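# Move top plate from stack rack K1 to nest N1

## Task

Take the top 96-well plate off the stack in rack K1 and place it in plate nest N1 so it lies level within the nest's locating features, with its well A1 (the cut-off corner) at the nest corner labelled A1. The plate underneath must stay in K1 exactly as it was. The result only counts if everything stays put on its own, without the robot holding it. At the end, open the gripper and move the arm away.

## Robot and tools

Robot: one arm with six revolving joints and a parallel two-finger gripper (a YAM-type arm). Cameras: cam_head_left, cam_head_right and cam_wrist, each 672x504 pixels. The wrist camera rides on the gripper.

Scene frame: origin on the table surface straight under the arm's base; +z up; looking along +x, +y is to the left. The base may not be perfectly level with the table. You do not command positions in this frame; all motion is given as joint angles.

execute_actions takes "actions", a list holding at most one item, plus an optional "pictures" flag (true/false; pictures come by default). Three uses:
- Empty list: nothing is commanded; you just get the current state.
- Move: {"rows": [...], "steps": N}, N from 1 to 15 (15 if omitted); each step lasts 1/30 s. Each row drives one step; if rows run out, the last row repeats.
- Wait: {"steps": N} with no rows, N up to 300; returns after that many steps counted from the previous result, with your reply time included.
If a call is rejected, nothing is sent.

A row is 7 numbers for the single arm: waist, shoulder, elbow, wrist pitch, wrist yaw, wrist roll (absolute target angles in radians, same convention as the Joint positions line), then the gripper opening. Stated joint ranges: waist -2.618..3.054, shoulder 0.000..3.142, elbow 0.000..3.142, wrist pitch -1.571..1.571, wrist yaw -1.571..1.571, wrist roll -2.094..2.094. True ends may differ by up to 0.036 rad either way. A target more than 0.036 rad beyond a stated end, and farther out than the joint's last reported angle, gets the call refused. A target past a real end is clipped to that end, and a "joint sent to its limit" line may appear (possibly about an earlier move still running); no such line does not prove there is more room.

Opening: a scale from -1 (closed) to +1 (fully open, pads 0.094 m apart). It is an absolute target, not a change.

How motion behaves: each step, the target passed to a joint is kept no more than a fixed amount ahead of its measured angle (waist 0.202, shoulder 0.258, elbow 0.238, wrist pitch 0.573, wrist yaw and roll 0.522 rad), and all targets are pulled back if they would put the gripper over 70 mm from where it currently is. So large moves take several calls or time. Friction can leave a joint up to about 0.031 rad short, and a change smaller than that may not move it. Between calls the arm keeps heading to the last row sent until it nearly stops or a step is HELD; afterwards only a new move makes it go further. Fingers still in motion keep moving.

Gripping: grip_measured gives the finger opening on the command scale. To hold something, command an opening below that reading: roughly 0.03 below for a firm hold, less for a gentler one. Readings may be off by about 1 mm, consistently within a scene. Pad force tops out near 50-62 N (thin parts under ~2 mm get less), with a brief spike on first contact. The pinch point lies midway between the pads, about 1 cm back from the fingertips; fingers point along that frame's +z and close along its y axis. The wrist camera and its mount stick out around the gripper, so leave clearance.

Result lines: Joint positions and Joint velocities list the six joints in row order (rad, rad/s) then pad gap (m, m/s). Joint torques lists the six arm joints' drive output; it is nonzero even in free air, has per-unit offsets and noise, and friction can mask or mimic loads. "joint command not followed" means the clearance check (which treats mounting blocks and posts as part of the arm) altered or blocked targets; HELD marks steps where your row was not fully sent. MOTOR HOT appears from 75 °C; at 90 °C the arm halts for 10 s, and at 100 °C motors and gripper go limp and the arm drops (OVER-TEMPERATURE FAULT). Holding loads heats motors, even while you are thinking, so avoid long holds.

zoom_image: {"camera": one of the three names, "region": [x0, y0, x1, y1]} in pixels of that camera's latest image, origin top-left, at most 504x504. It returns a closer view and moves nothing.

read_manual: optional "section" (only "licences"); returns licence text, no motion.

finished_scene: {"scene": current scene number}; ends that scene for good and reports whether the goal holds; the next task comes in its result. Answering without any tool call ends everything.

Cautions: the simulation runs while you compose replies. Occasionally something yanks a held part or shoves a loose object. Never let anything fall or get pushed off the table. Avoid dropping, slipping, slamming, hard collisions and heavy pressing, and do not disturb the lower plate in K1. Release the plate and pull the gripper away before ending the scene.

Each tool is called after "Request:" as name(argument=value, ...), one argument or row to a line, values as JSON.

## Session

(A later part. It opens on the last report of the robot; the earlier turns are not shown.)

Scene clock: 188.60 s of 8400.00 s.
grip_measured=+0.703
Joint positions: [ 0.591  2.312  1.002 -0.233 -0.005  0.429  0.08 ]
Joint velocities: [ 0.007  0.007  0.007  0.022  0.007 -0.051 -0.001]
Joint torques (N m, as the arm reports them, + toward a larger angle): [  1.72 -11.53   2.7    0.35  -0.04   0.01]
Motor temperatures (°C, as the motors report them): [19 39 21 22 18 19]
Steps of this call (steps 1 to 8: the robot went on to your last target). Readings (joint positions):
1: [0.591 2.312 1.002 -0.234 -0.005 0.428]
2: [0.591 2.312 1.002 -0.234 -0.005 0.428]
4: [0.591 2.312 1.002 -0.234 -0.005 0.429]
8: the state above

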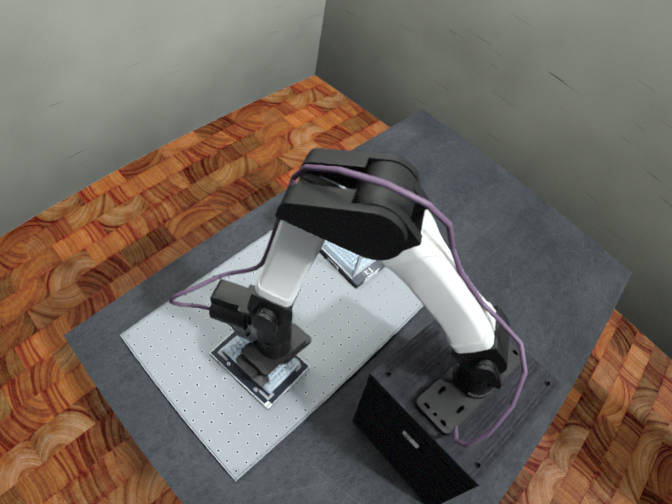

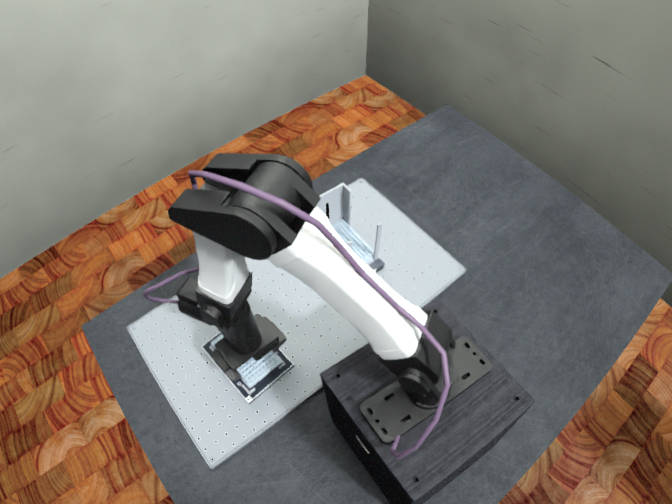

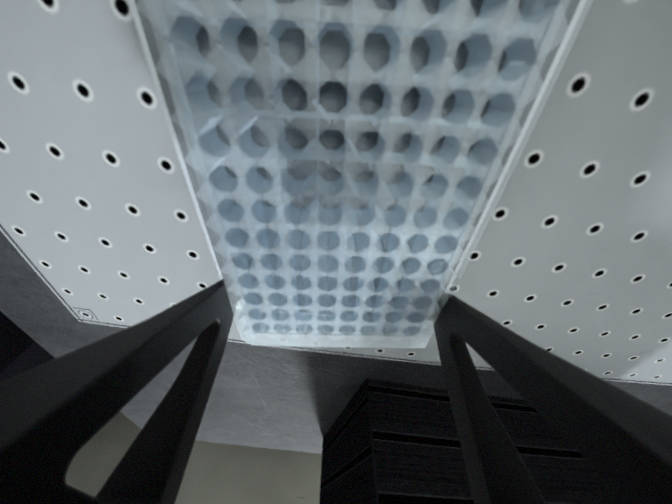

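Request:
execute_actions(
  actions=[
    {"rows":[[0.6,2.317,1,-0.21,-0.005,0.443,0.665],[0.6,2.32,1,-0.2,-0.005,0.443,0.665],[0.6,2.323,1,-0.2,-0.005,0.443,0.665],[0.6,2.326,1,-0.2,-0.005,0.443,0.665],[0.6,2.329,1,-0.2,-0.005,0.443,0.665],[0.6,2.332,1,-0.2,-0.005,0.443,0.665]]},
  ],
  pictures=false,
)

Request:
execute_actions(
  actions=[
    {"steps":8},
  ],
)

Request:
zoom_image(
  camera="cam_head_right",
  region=[190,300,310,410],
)

Request:
zoom_image(
  camera="cam_head_left",
  region=[195,300,325,420],
)

Scene clock: 195.70 s of 8400.00 s.
grip_measured=+0.703
Joint positions: [ 0.591  2.325  1.002 -0.212 -0.005  0.433  0.08 ]
Joint velocities: [-0.012  0.007  0.002 -0.022  0.007 -0.007  0.001]
Joint torques (N m, as the arm reports them, + toward a larger angle): [  1.5  -11.44   2.74   0.34  -0.04   0.02]
Motor temperatures (°C, as the motors report them): [19 39 21 22 18 19]
Steps of this call (steps 1 to 15: the robot went on to your last target; steps 16 to 90: nothing new was sent; then 3.60 s passed at rest; steps 91 to 105: all 15 steps of this action). Readings (joint positions):
91: [0.591 2.312 1.002 -0.232 -0.005 0.429]
92: [0.591 2.312 1.002 -0.229 -0.005 0.430]
94: [0.591 2.312 1.002 -0.222 -0.005 0.431]
98: [0.591 2.319 1.002 -0.213 -0.005 0.432]
105: the state above

Scene clock: 195.97 s of 8400.00 s.
grip_measured=+0.703
Joint positions: [ 0.591  2.325  1.002 -0.211 -0.005  0.433  0.08 ]
Joint velocities: [ 0.007 -0.002 -0.007  0.051 -0.007  0.007  0.   ]
Joint torques (N m, as the arm reports them, + toward a larger angle): [  1.49 -11.47   2.71   0.37  -0.04   0.01]
Motor temperatures (°C, as the motors report them): [19 39 21 22 18 19]
Steps of this call (steps 1 to 8: the robot went on to your last target). Readings (joint positions):
1: [0.591 2.325 1.002 -0.212 -0.005 0.433]
2: [0.591 2.325 1.002 -0.212 -0.005 0.433]
4: [0.591 2.325 1.002 -0.211 -0.005 0.433]
8: the state above

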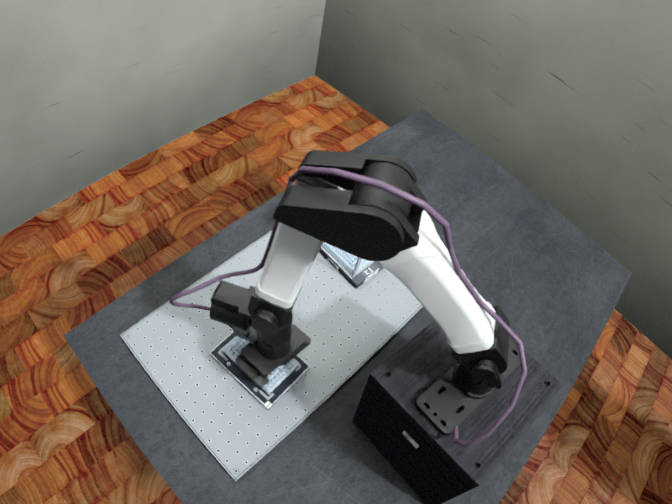

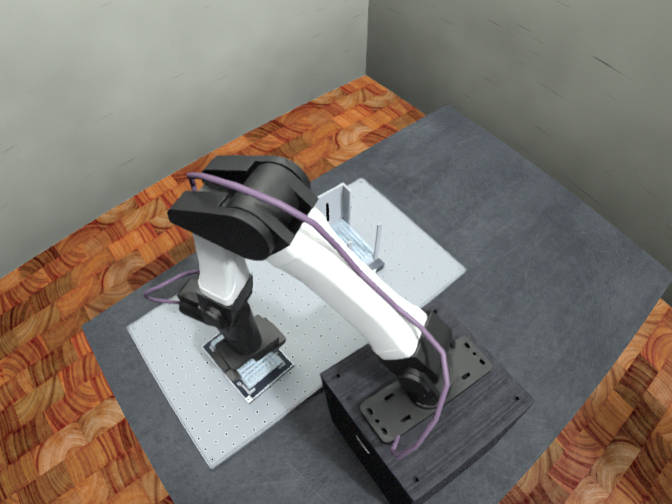

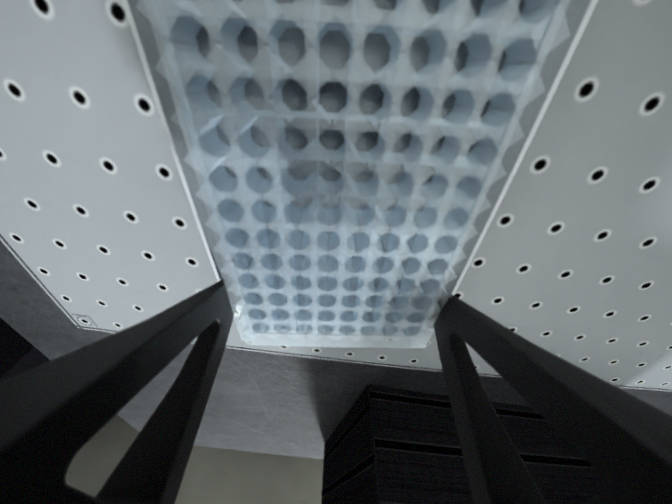

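Region (190, 300, 310, 410) of cam_head_right's 672x504 image, scaled by 4.200, with more detail than that image has; it fills the top 462 rows of this view, and the rest is white.

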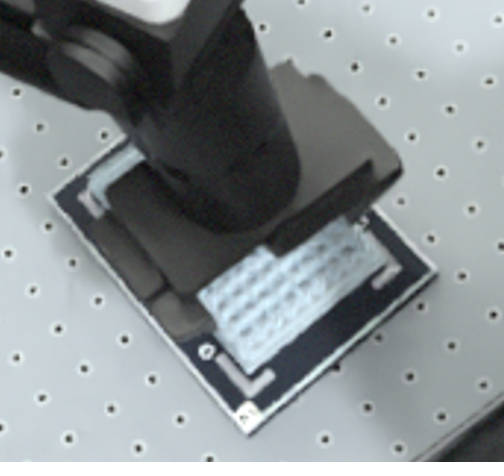

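Region (195, 300, 325, 420) of cam_head_left's 672x504 image, scaled by 3.877, with more detail than that image has; it fills the top 465 rows of this view, and the rest is white.

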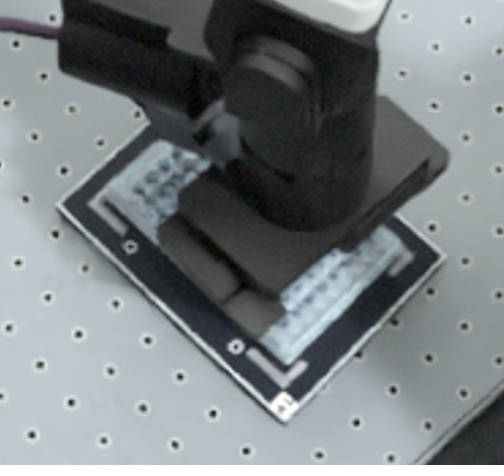

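Looks close. Lower another 5 mm.

Request:
execute_actions(
  actions=[
    {"rows":[[0.6,2.335,1,-0.198,-0.005,0.445,0.665],[0.6,2.338,1,-0.194,-0.005,0.445,0.665],[0.6,2.34,1,-0.19,-0.005,0.445,0.665],[0.6,2.342,1,-0.187,-0.005,0.445,0.665],[0.6,2.344,1,-0.184,-0.005,0.445,0.665],[0.6,2.346,1,-0.182,-0.005,0.445,0.665],[0.6,2.349,1,-0.182,-0.005,0.445,0.665]]},
  ],
  pictures=false,
)

Request:
execute_actions(
  actions=[
    {"steps":8},
  ],
)

Request:
zoom_image(
  camera="cam_head_right",
  region=[190,300,310,410],
)

Request:
zoom_image(
  camera="cam_head_left",
  region=[195,300,325,420],
)

Scene clock: 201.60 s of 8400.00 s.
grip_measured=+0.703
Joint positions: [ 0.591  2.342  1.002 -0.194 -0.005  0.436  0.08 ]
Joint velocities: [-0.007 -0.007 -0.027 -0.007 -0.022 -0.037 -0.001]
Joint torques (N m, as the arm reports them, + toward a larger angle): [  1.49 -11.52   2.63   0.37  -0.04   0.01]
Motor temperatures (°C, as the motors report them): [20 39 21 22 18 19]
Steps of this call (steps 1 to 15: the robot went on to your last target; steps 16 to 90: nothing new was sent; then 2.13 s passed at rest; steps 91 to 105: all 15 steps of this action). Readings (joint positions):
91: [0.591 2.325 1.002 -0.211 -0.005 0.434]
92: [0.591 2.325 1.002 -0.210 -0.005 0.434]
94: [0.591 2.326 1.002 -0.207 -0.005 0.435]
98: [0.591 2.337 1.002 -0.197 -0.005 0.435]
105: the state above

Scene clock: 201.87 s of 8400.00 s.
grip_measured=+0.703
Joint positions: [ 0.591  2.342  1.002 -0.193 -0.005  0.436  0.08 ]
Joint velocities: [ 0.007  0.017 -0.002  0.007  0.037  0.007 -0.001]
Joint torques (N m, as the arm reports them, + toward a larger angle): [  1.51 -11.51   2.58   0.36  -0.05   0.01]
Motor temperatures (°C, as the motors report them): [20 39 21 22 18 19]
Steps of this call (steps 1 to 8: the robot went on to your last target). Readings (joint positions):
1: [0.591 2.342 1.002 -0.194 -0.005 0.436]
2: [0.591 2.342 1.002 -0.194 -0.005 0.436]
4: [0.591 2.342 1.002 -0.194 -0.005 0.436]
8: the state above

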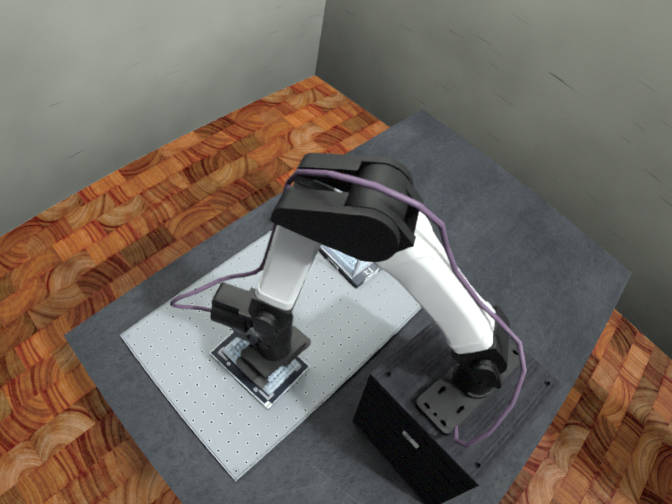

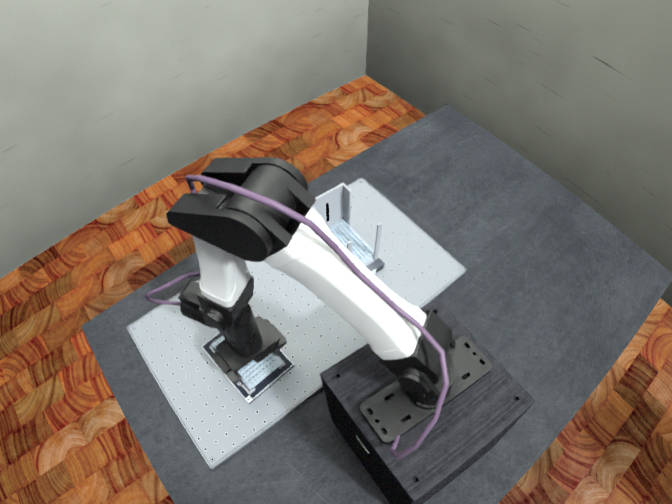

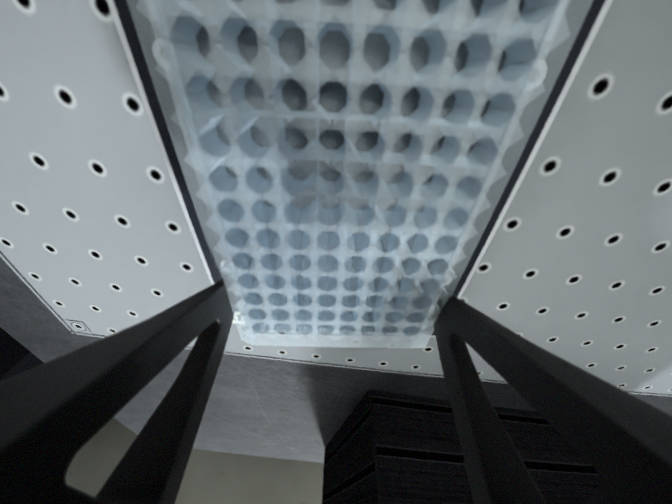

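Region (190, 300, 310, 410) of cam_head_right's 672x504 image, scaled by 4.200, with more detail than that image has; it fills the top 462 rows of this view, and the rest is white.

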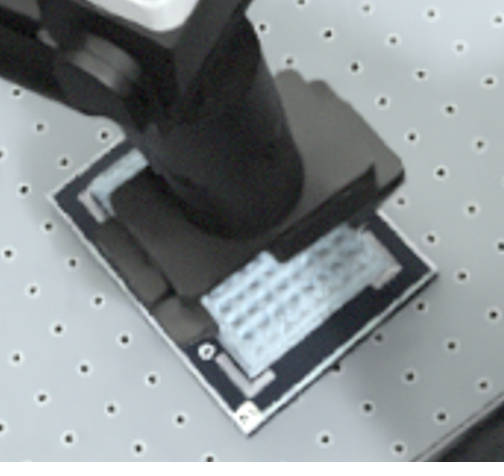

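Region (195, 300, 325, 420) of cam_head_left's 672x504 image, scaled by 3.877, with more detail than that image has; it fills the top 465 rows of this view, and the rest is white.

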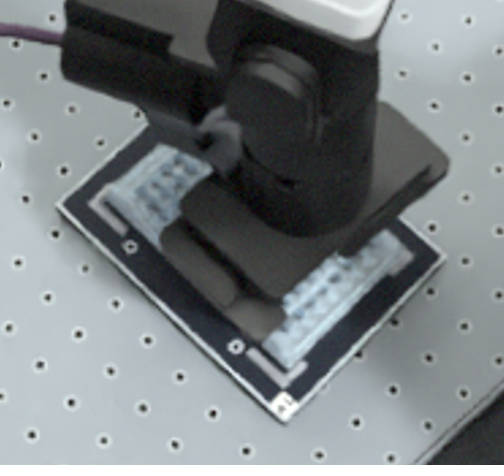

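Request:
execute_actions(
  actions=[
    {"rows":[[0.6,2.349,1,-0.172,-0.005,0.448,0.665],[0.6,2.349,1,-0.172,-0.005,0.448,0.665],[0.6,2.351,1,-0.172,-0.005,0.448,0.665],[0.6,2.353,1,-0.17,-0.005,0.448,0.665],[0.6,2.355,1,-0.168,-0.005,0.448,0.665],[0.6,2.357,1,-0.165,-0.005,0.448,0.665],[0.6,2.359,1,-0.162,-0.005,0.448,0.665],[0.6,2.361,1,-0.16,-0.005,0.448,0.665],[0.6,2.363,1,-0.158,-0.005,0.448,0.665],[0.6,2.365,1,-0.158,-0.005,0.448,0.665]]},
  ],
  pictures=false,
)

Request:
execute_actions(
  actions=[
    {"steps":8},
  ],
)

Request:
zoom_image(
  camera="cam_head_right",
  region=[190,300,310,410],
)

Request:
zoom_image(
  camera="cam_head_left",
  region=[195,300,325,420],
)

Scene clock: 210.87 s of 8400.00 s.
grip_measured=+0.703
Joint positions: [ 0.591  2.355  1.002 -0.172 -0.005  0.438  0.08 ]
Joint velocities: [-0.007  0.002 -0.012  0.007 -0.022  0.037 -0.001]
Joint torques (N m, as the arm reports them, + toward a larger angle): [  1.4  -11.15   2.65   0.41  -0.03   0.01]
Motor temperatures (°C, as the motors report them): [20 38 21 22 18 19]
Steps of this call (steps 1 to 15: the robot went on to your last target; steps 16 to 90: nothing new was sent; then 5.50 s passed at rest; steps 91 to 105: all 15 steps of this action). Readings (joint positions):
91: [0.591 2.342 1.002 -0.192 -0.005 0.436]
92: [0.591 2.342 1.002 -0.190 -0.005 0.437]
94: [0.591 2.342 1.002 -0.187 -0.005 0.437]
98: [0.591 2.345 1.002 -0.179 -0.005 0.438]
105: the state above

Scene clock: 211.13 s of 8400.00 s.
grip_measured=+0.703
Joint positions: [ 0.591  2.355  1.002 -0.172 -0.005  0.438  0.08 ]
Joint velocities: [ 0.007  0.002 -0.002 -0.066  0.051 -0.066 -0.   ]
Joint torques (N m, as the arm reports them, + toward a larger angle): [  1.52 -11.21   2.57   0.43  -0.05   0.  ]
Motor temperatures (°C, as the motors report them): [20 38 21 22 18 19]
Steps of this call (steps 1 to 8: the robot went on to your last target). Readings (joint positions):
1: [0.591 2.355 1.002 -0.172 -0.005 0.438]
2: [0.591 2.355 1.002 -0.172 -0.005 0.438]
4: [0.591 2.355 1.002 -0.172 -0.005 0.438]
8: the state above

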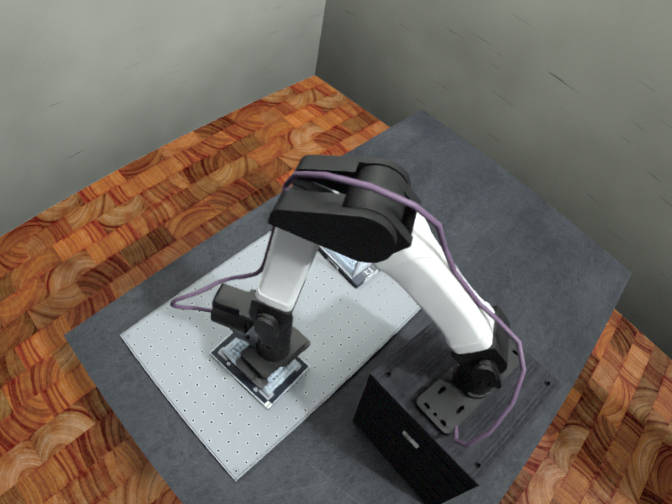

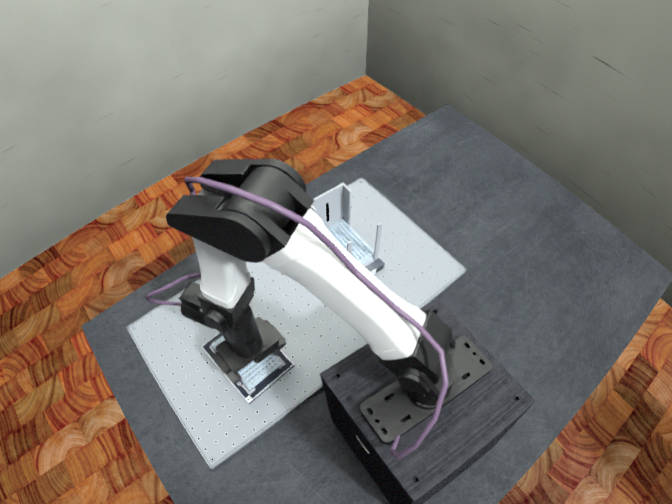

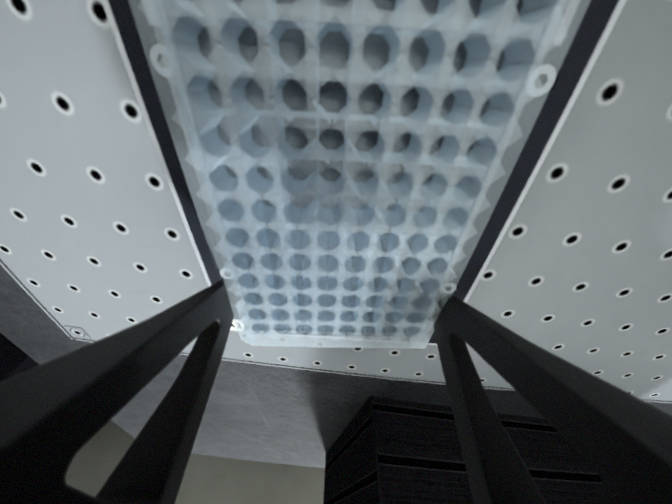

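Region (190, 300, 310, 410) of cam_head_right's 672x504 image, scaled by 4.200, with more detail than that image has; it fills the top 462 rows of this view, and the rest is white.

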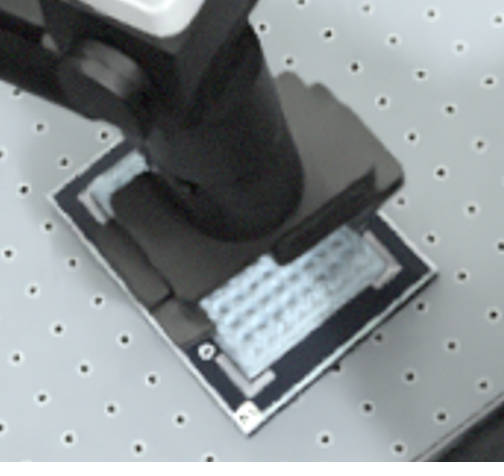

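Region (195, 300, 325, 420) of cam_head_left's 672x504 image, scaled by 3.877, with more detail than that image has; it fills the top 465 rows of this view, and the rest is white.

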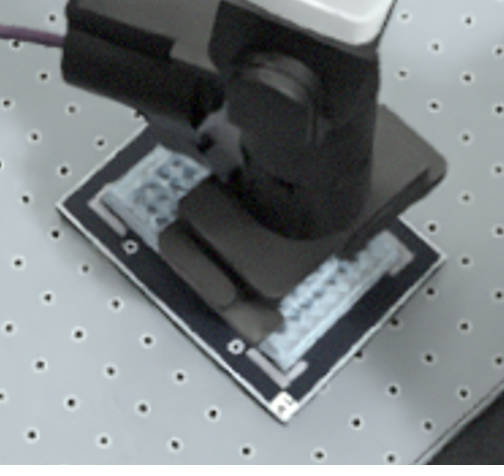

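Contact, probably. Press gently a bit more.

Request:
execute_actions(
  actions=[
    {"rows":[[0.595,2.368,1,-0.165,-0.005,0.44,0.665],[0.595,2.371,1,-0.163,-0.005,0.44,0.665],[0.595,2.374,1,-0.161,-0.005,0.44,0.665],[0.595,2.377,1,-0.159,-0.005,0.44,0.665],[0.595,2.38,1,-0.157,-0.005,0.44,0.665]]},
  ],
)

Request:
zoom_image(
  camera="cam_head_left",
  region=[195,300,325,420],
)

Scene clock: 214.77 s of 8400.00 s.
grip_measured=+0.703
Joint positions: [ 0.591  2.356  1.002 -0.172 -0.005  0.438  0.08 ]
Joint velocities: [-0.012  0.002  0.002 -0.066 -0.066 -0.022 -0.001]
Joint torques (N m, as the arm reports them, + toward a larger angle): [ 1.12 -9.82  2.53  0.43 -0.05 -0.05]
Motor temperatures (°C, as the motors report them): [20 38 21 22 18 19]
Steps of this call (steps 1 to 15: the robot went on to your last target; steps 16 to 90: nothing new was sent; then 0.13 s passed at rest; steps 91 to 105: all 15 steps of this action). Readings (joint positions):
91: [0.591 2.355 1.002 -0.172 -0.005 0.438]
92: [0.591 2.355 1.002 -0.172 -0.005 0.438]
94: [0.591 2.355 1.002 -0.172 -0.005 0.438]
98: [0.591 2.356 1.002 -0.172 -0.005 0.438]
105: the state above

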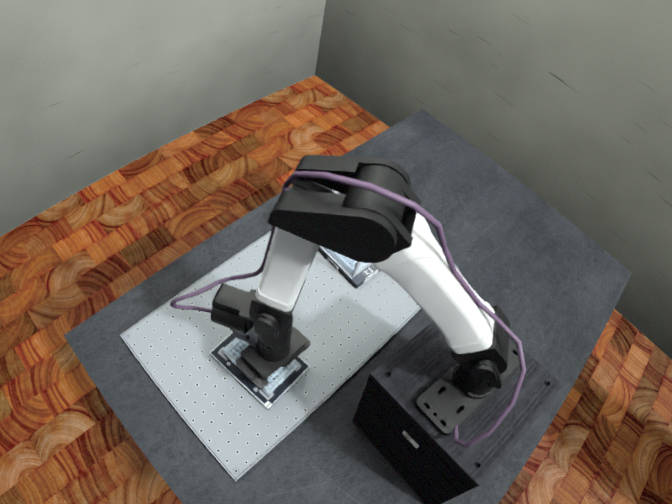

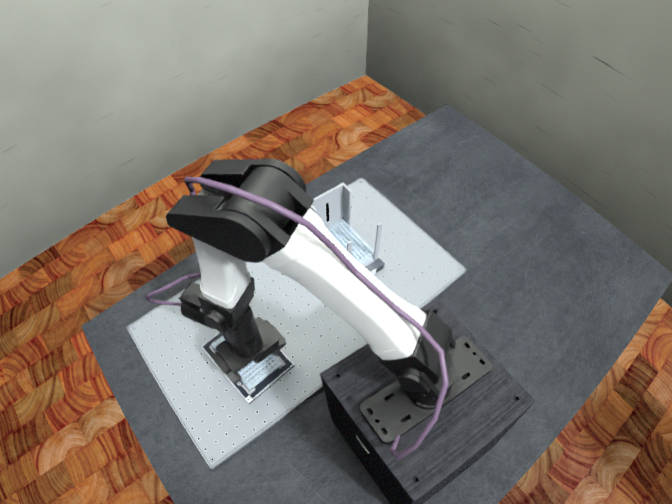

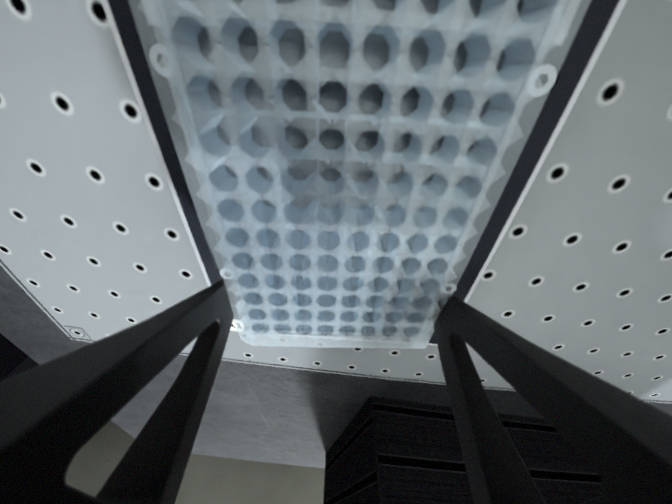

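Region (195, 300, 325, 420) of cam_head_left's 672x504 image, scaled by 3.877, with more detail than that image has; it fills the top 465 rows of this view, and the rest is white.

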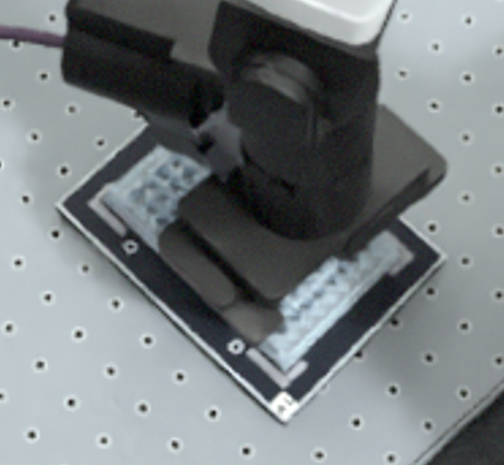

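Release, lift, inspect.

Request:
execute_actions(
  actions=[
    {"rows":[[0.591,2.356,1,-0.172,-0.005,0.438,0.69],[0.591,2.356,1,-0.172,-0.005,0.438,0.71],[0.591,2.356,1,-0.172,-0.005,0.438,0.73],[0.591,2.356,1,-0.172,-0.005,0.438,0.75],[0.591,2.356,1,-0.172,-0.005,0.438,0.78],[0.591,2.356,1,-0.172,-0.005,0.438,0.83],[0.591,2.356,1,-0.172,-0.005,0.438,0.9],[0.591,2.35,1,-0.172,-0.005,0.438,1],[0.591,2.34,1.01,-0.18,-0.005,0.438,1],[0.591,2.33,1.02,-0.19,-0.005,0.438,1],[0.591,2.32,1.02,-0.205,-0.005,0.438,1],[0.591,2.305,1.02,-0.225,-0.005,0.438,1],[0.591,2.29,1.025,-0.245,-0.005,0.438,1],[0.591,2.27,1.03,-0.27,-0.005,0.438,1],[0.591,2.25,1.035,-0.3,-0.005,0.438,1]]},
  ],
  pictures=false,
)

Request:
execute_actions(
  actions=[
    {"rows":[[0.591,2.225,1.045,-0.335,-0.005,0.438,1],[0.591,2.2,1.055,-0.37,-0.005,0.438,1],[0.591,2.175,1.065,-0.405,-0.005,0.438,1],[0.591,2.15,1.08,-0.445,-0.005,0.438,1],[0.591,2.125,1.095,-0.485,-0.005,0.438,1],[0.591,2.1,1.11,-0.525,-0.005,0.438,1],[0.591,2.075,1.125,-0.565,-0.005,0.438,1],[0.591,2.05,1.14,-0.605,-0.005,0.438,1],[0.591,2.025,1.155,-0.645,-0.005,0.438,1],[0.591,2.0,1.17,-0.68,-0.005,0.438,1],[0.591,1.98,1.185,-0.71,-0.005,0.438,1],[0.591,1.96,1.2,-0.73,-0.005,0.438,1],[0.591,1.945,1.21,-0.75,-0.005,0.438,1],[0.591,1.935,1.22,-0.76,-0.005,0.438,1],[0.591,1.93,1.225,-0.77,-0.005,0.438,1]]},
  ],
  pictures=false,
)

Request:
execute_actions(
  actions=[
    {"steps":15},
  ],
)

Request:
zoom_image(
  camera="cam_head_left",
  region=[195,300,325,420],
)

Request:
zoom_image(
  camera="cam_wrist",
  region=[200,0,480,280],
)

Scene clock: 225.27 s of 8400.00 s.
grip_measured=+1.000
Joint positions: [ 0.591  2.313  1.002 -0.229 -0.005  0.438  0.094]
Joint velocities: [ 0.007 -0.525 -0.007 -0.505  0.007  0.022  0.   ]
Joint torques (N m, as the arm reports them, + toward a larger angle): [  0.87 -15.24   5.44   0.26  -0.05  -0.07]
Motor temperatures (°C, as the motors report them): [20 37 20 22 18 19]
Steps of this call (steps 1 to 15: the robot went on to your last target; steps 16 to 90: nothing new was sent; then 7.00 s passed at rest; steps 91 to 105: all 15 steps of this action). Readings (joint positions):
91: [0.591 2.356 1.002 -0.172 -0.005 0.438]
92: [0.591 2.356 1.002 -0.172 -0.005 0.438]
94: [0.591 2.356 1.002 -0.172 -0.005 0.438]
98: [0.591 2.356 1.002 -0.173 -0.005 0.438]
105: the state above

Scene clock: 225.77 s of 8400.00 s.
grip_measured=+1.000
Joint positions: [ 0.591  1.956  1.191 -0.664 -0.005  0.438  0.094]
Joint velocities: [-0.022 -0.403  0.315 -0.564  0.022  0.007  0.   ]
Joint torques (N m, as the arm reports them, + toward a larger angle): [  0.85 -12.27   6.82   0.26  -0.04  -0.07]
Motor temperatures (°C, as the motors report them): [20 37 20 22 18 19]
Steps of this call (steps 1 to 15: all 15 steps of this action). Readings (joint positions):
1: [0.591 2.293 1.003 -0.250 -0.005 0.438]
2: [0.591 2.271 1.008 -0.275 -0.005 0.438]
4: [0.591 2.222 1.026 -0.330 -0.005 0.438]
8: [0.591 2.115 1.088 -0.456 -0.005 0.438]
15: the state above

Scene clock: 226.27 s of 8400.00 s.
grip_measured=+1.000
Joint positions: [ 0.591  1.935  1.208 -0.762 -0.005  0.438  0.094]
Joint velocities: [-0.007 -0.017 -0.012 -0.007  0.022 -0.037  0.   ]
Joint torques (N m, as the arm reports them, + toward a larger angle): [  0.85 -12.36   7.05   0.3   -0.04  -0.08]
Motor temperatures (°C, as the motors report them): [20 37 21 22 18 19]
Steps of this call (steps 1 to 15: the robot went on to your last target). Readings (joint positions):
1: [0.591 1.945 1.200 -0.681 -0.005 0.438]
2: [0.591 1.938 1.206 -0.694 -0.005 0.438]
4: [0.591 1.935 1.208 -0.714 -0.005 0.438]
8: [0.591 1.935 1.208 -0.746 -0.005 0.438]
15: the state above

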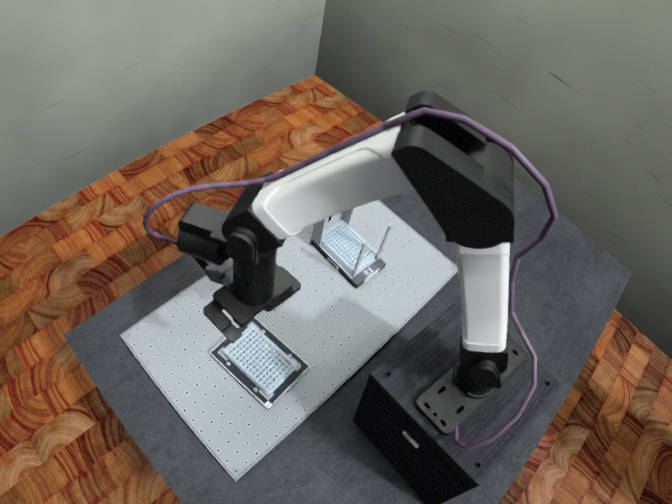

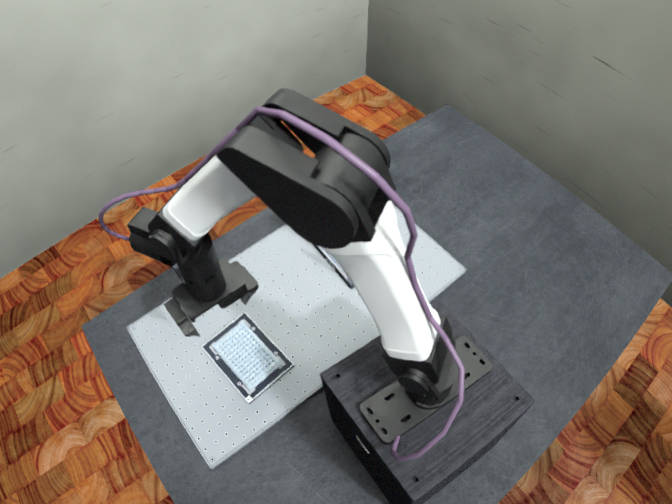

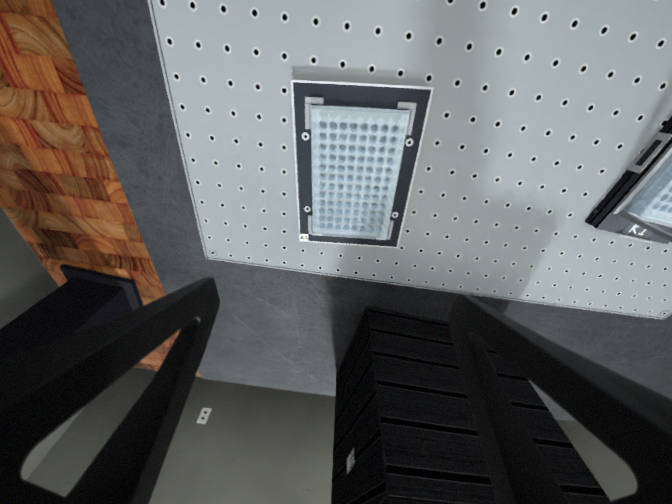

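Region (195, 300, 325, 420) of cam_head_left's 672x504 image, scaled by 3.877, with more detail than that image has; it fills the top 465 rows of this view, and the rest is white.

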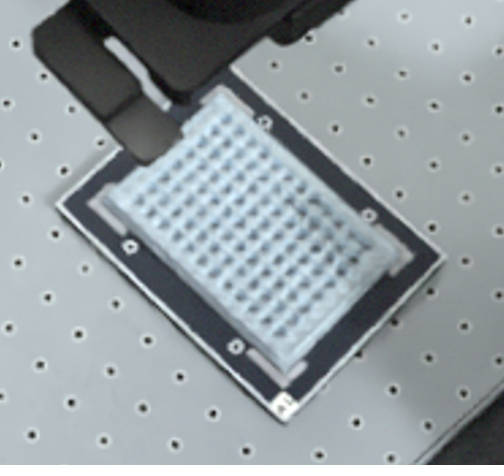

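Region (200, 0, 480, 280) of cam_wrist's 672x504 image, scaled by 1.800, with more detail than that image has.

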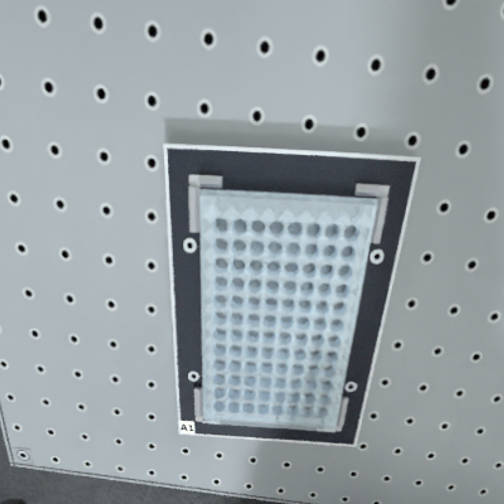

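Seated.

Request:
finished_scene(
  scene=1,
)

The scene is finished: the task was done.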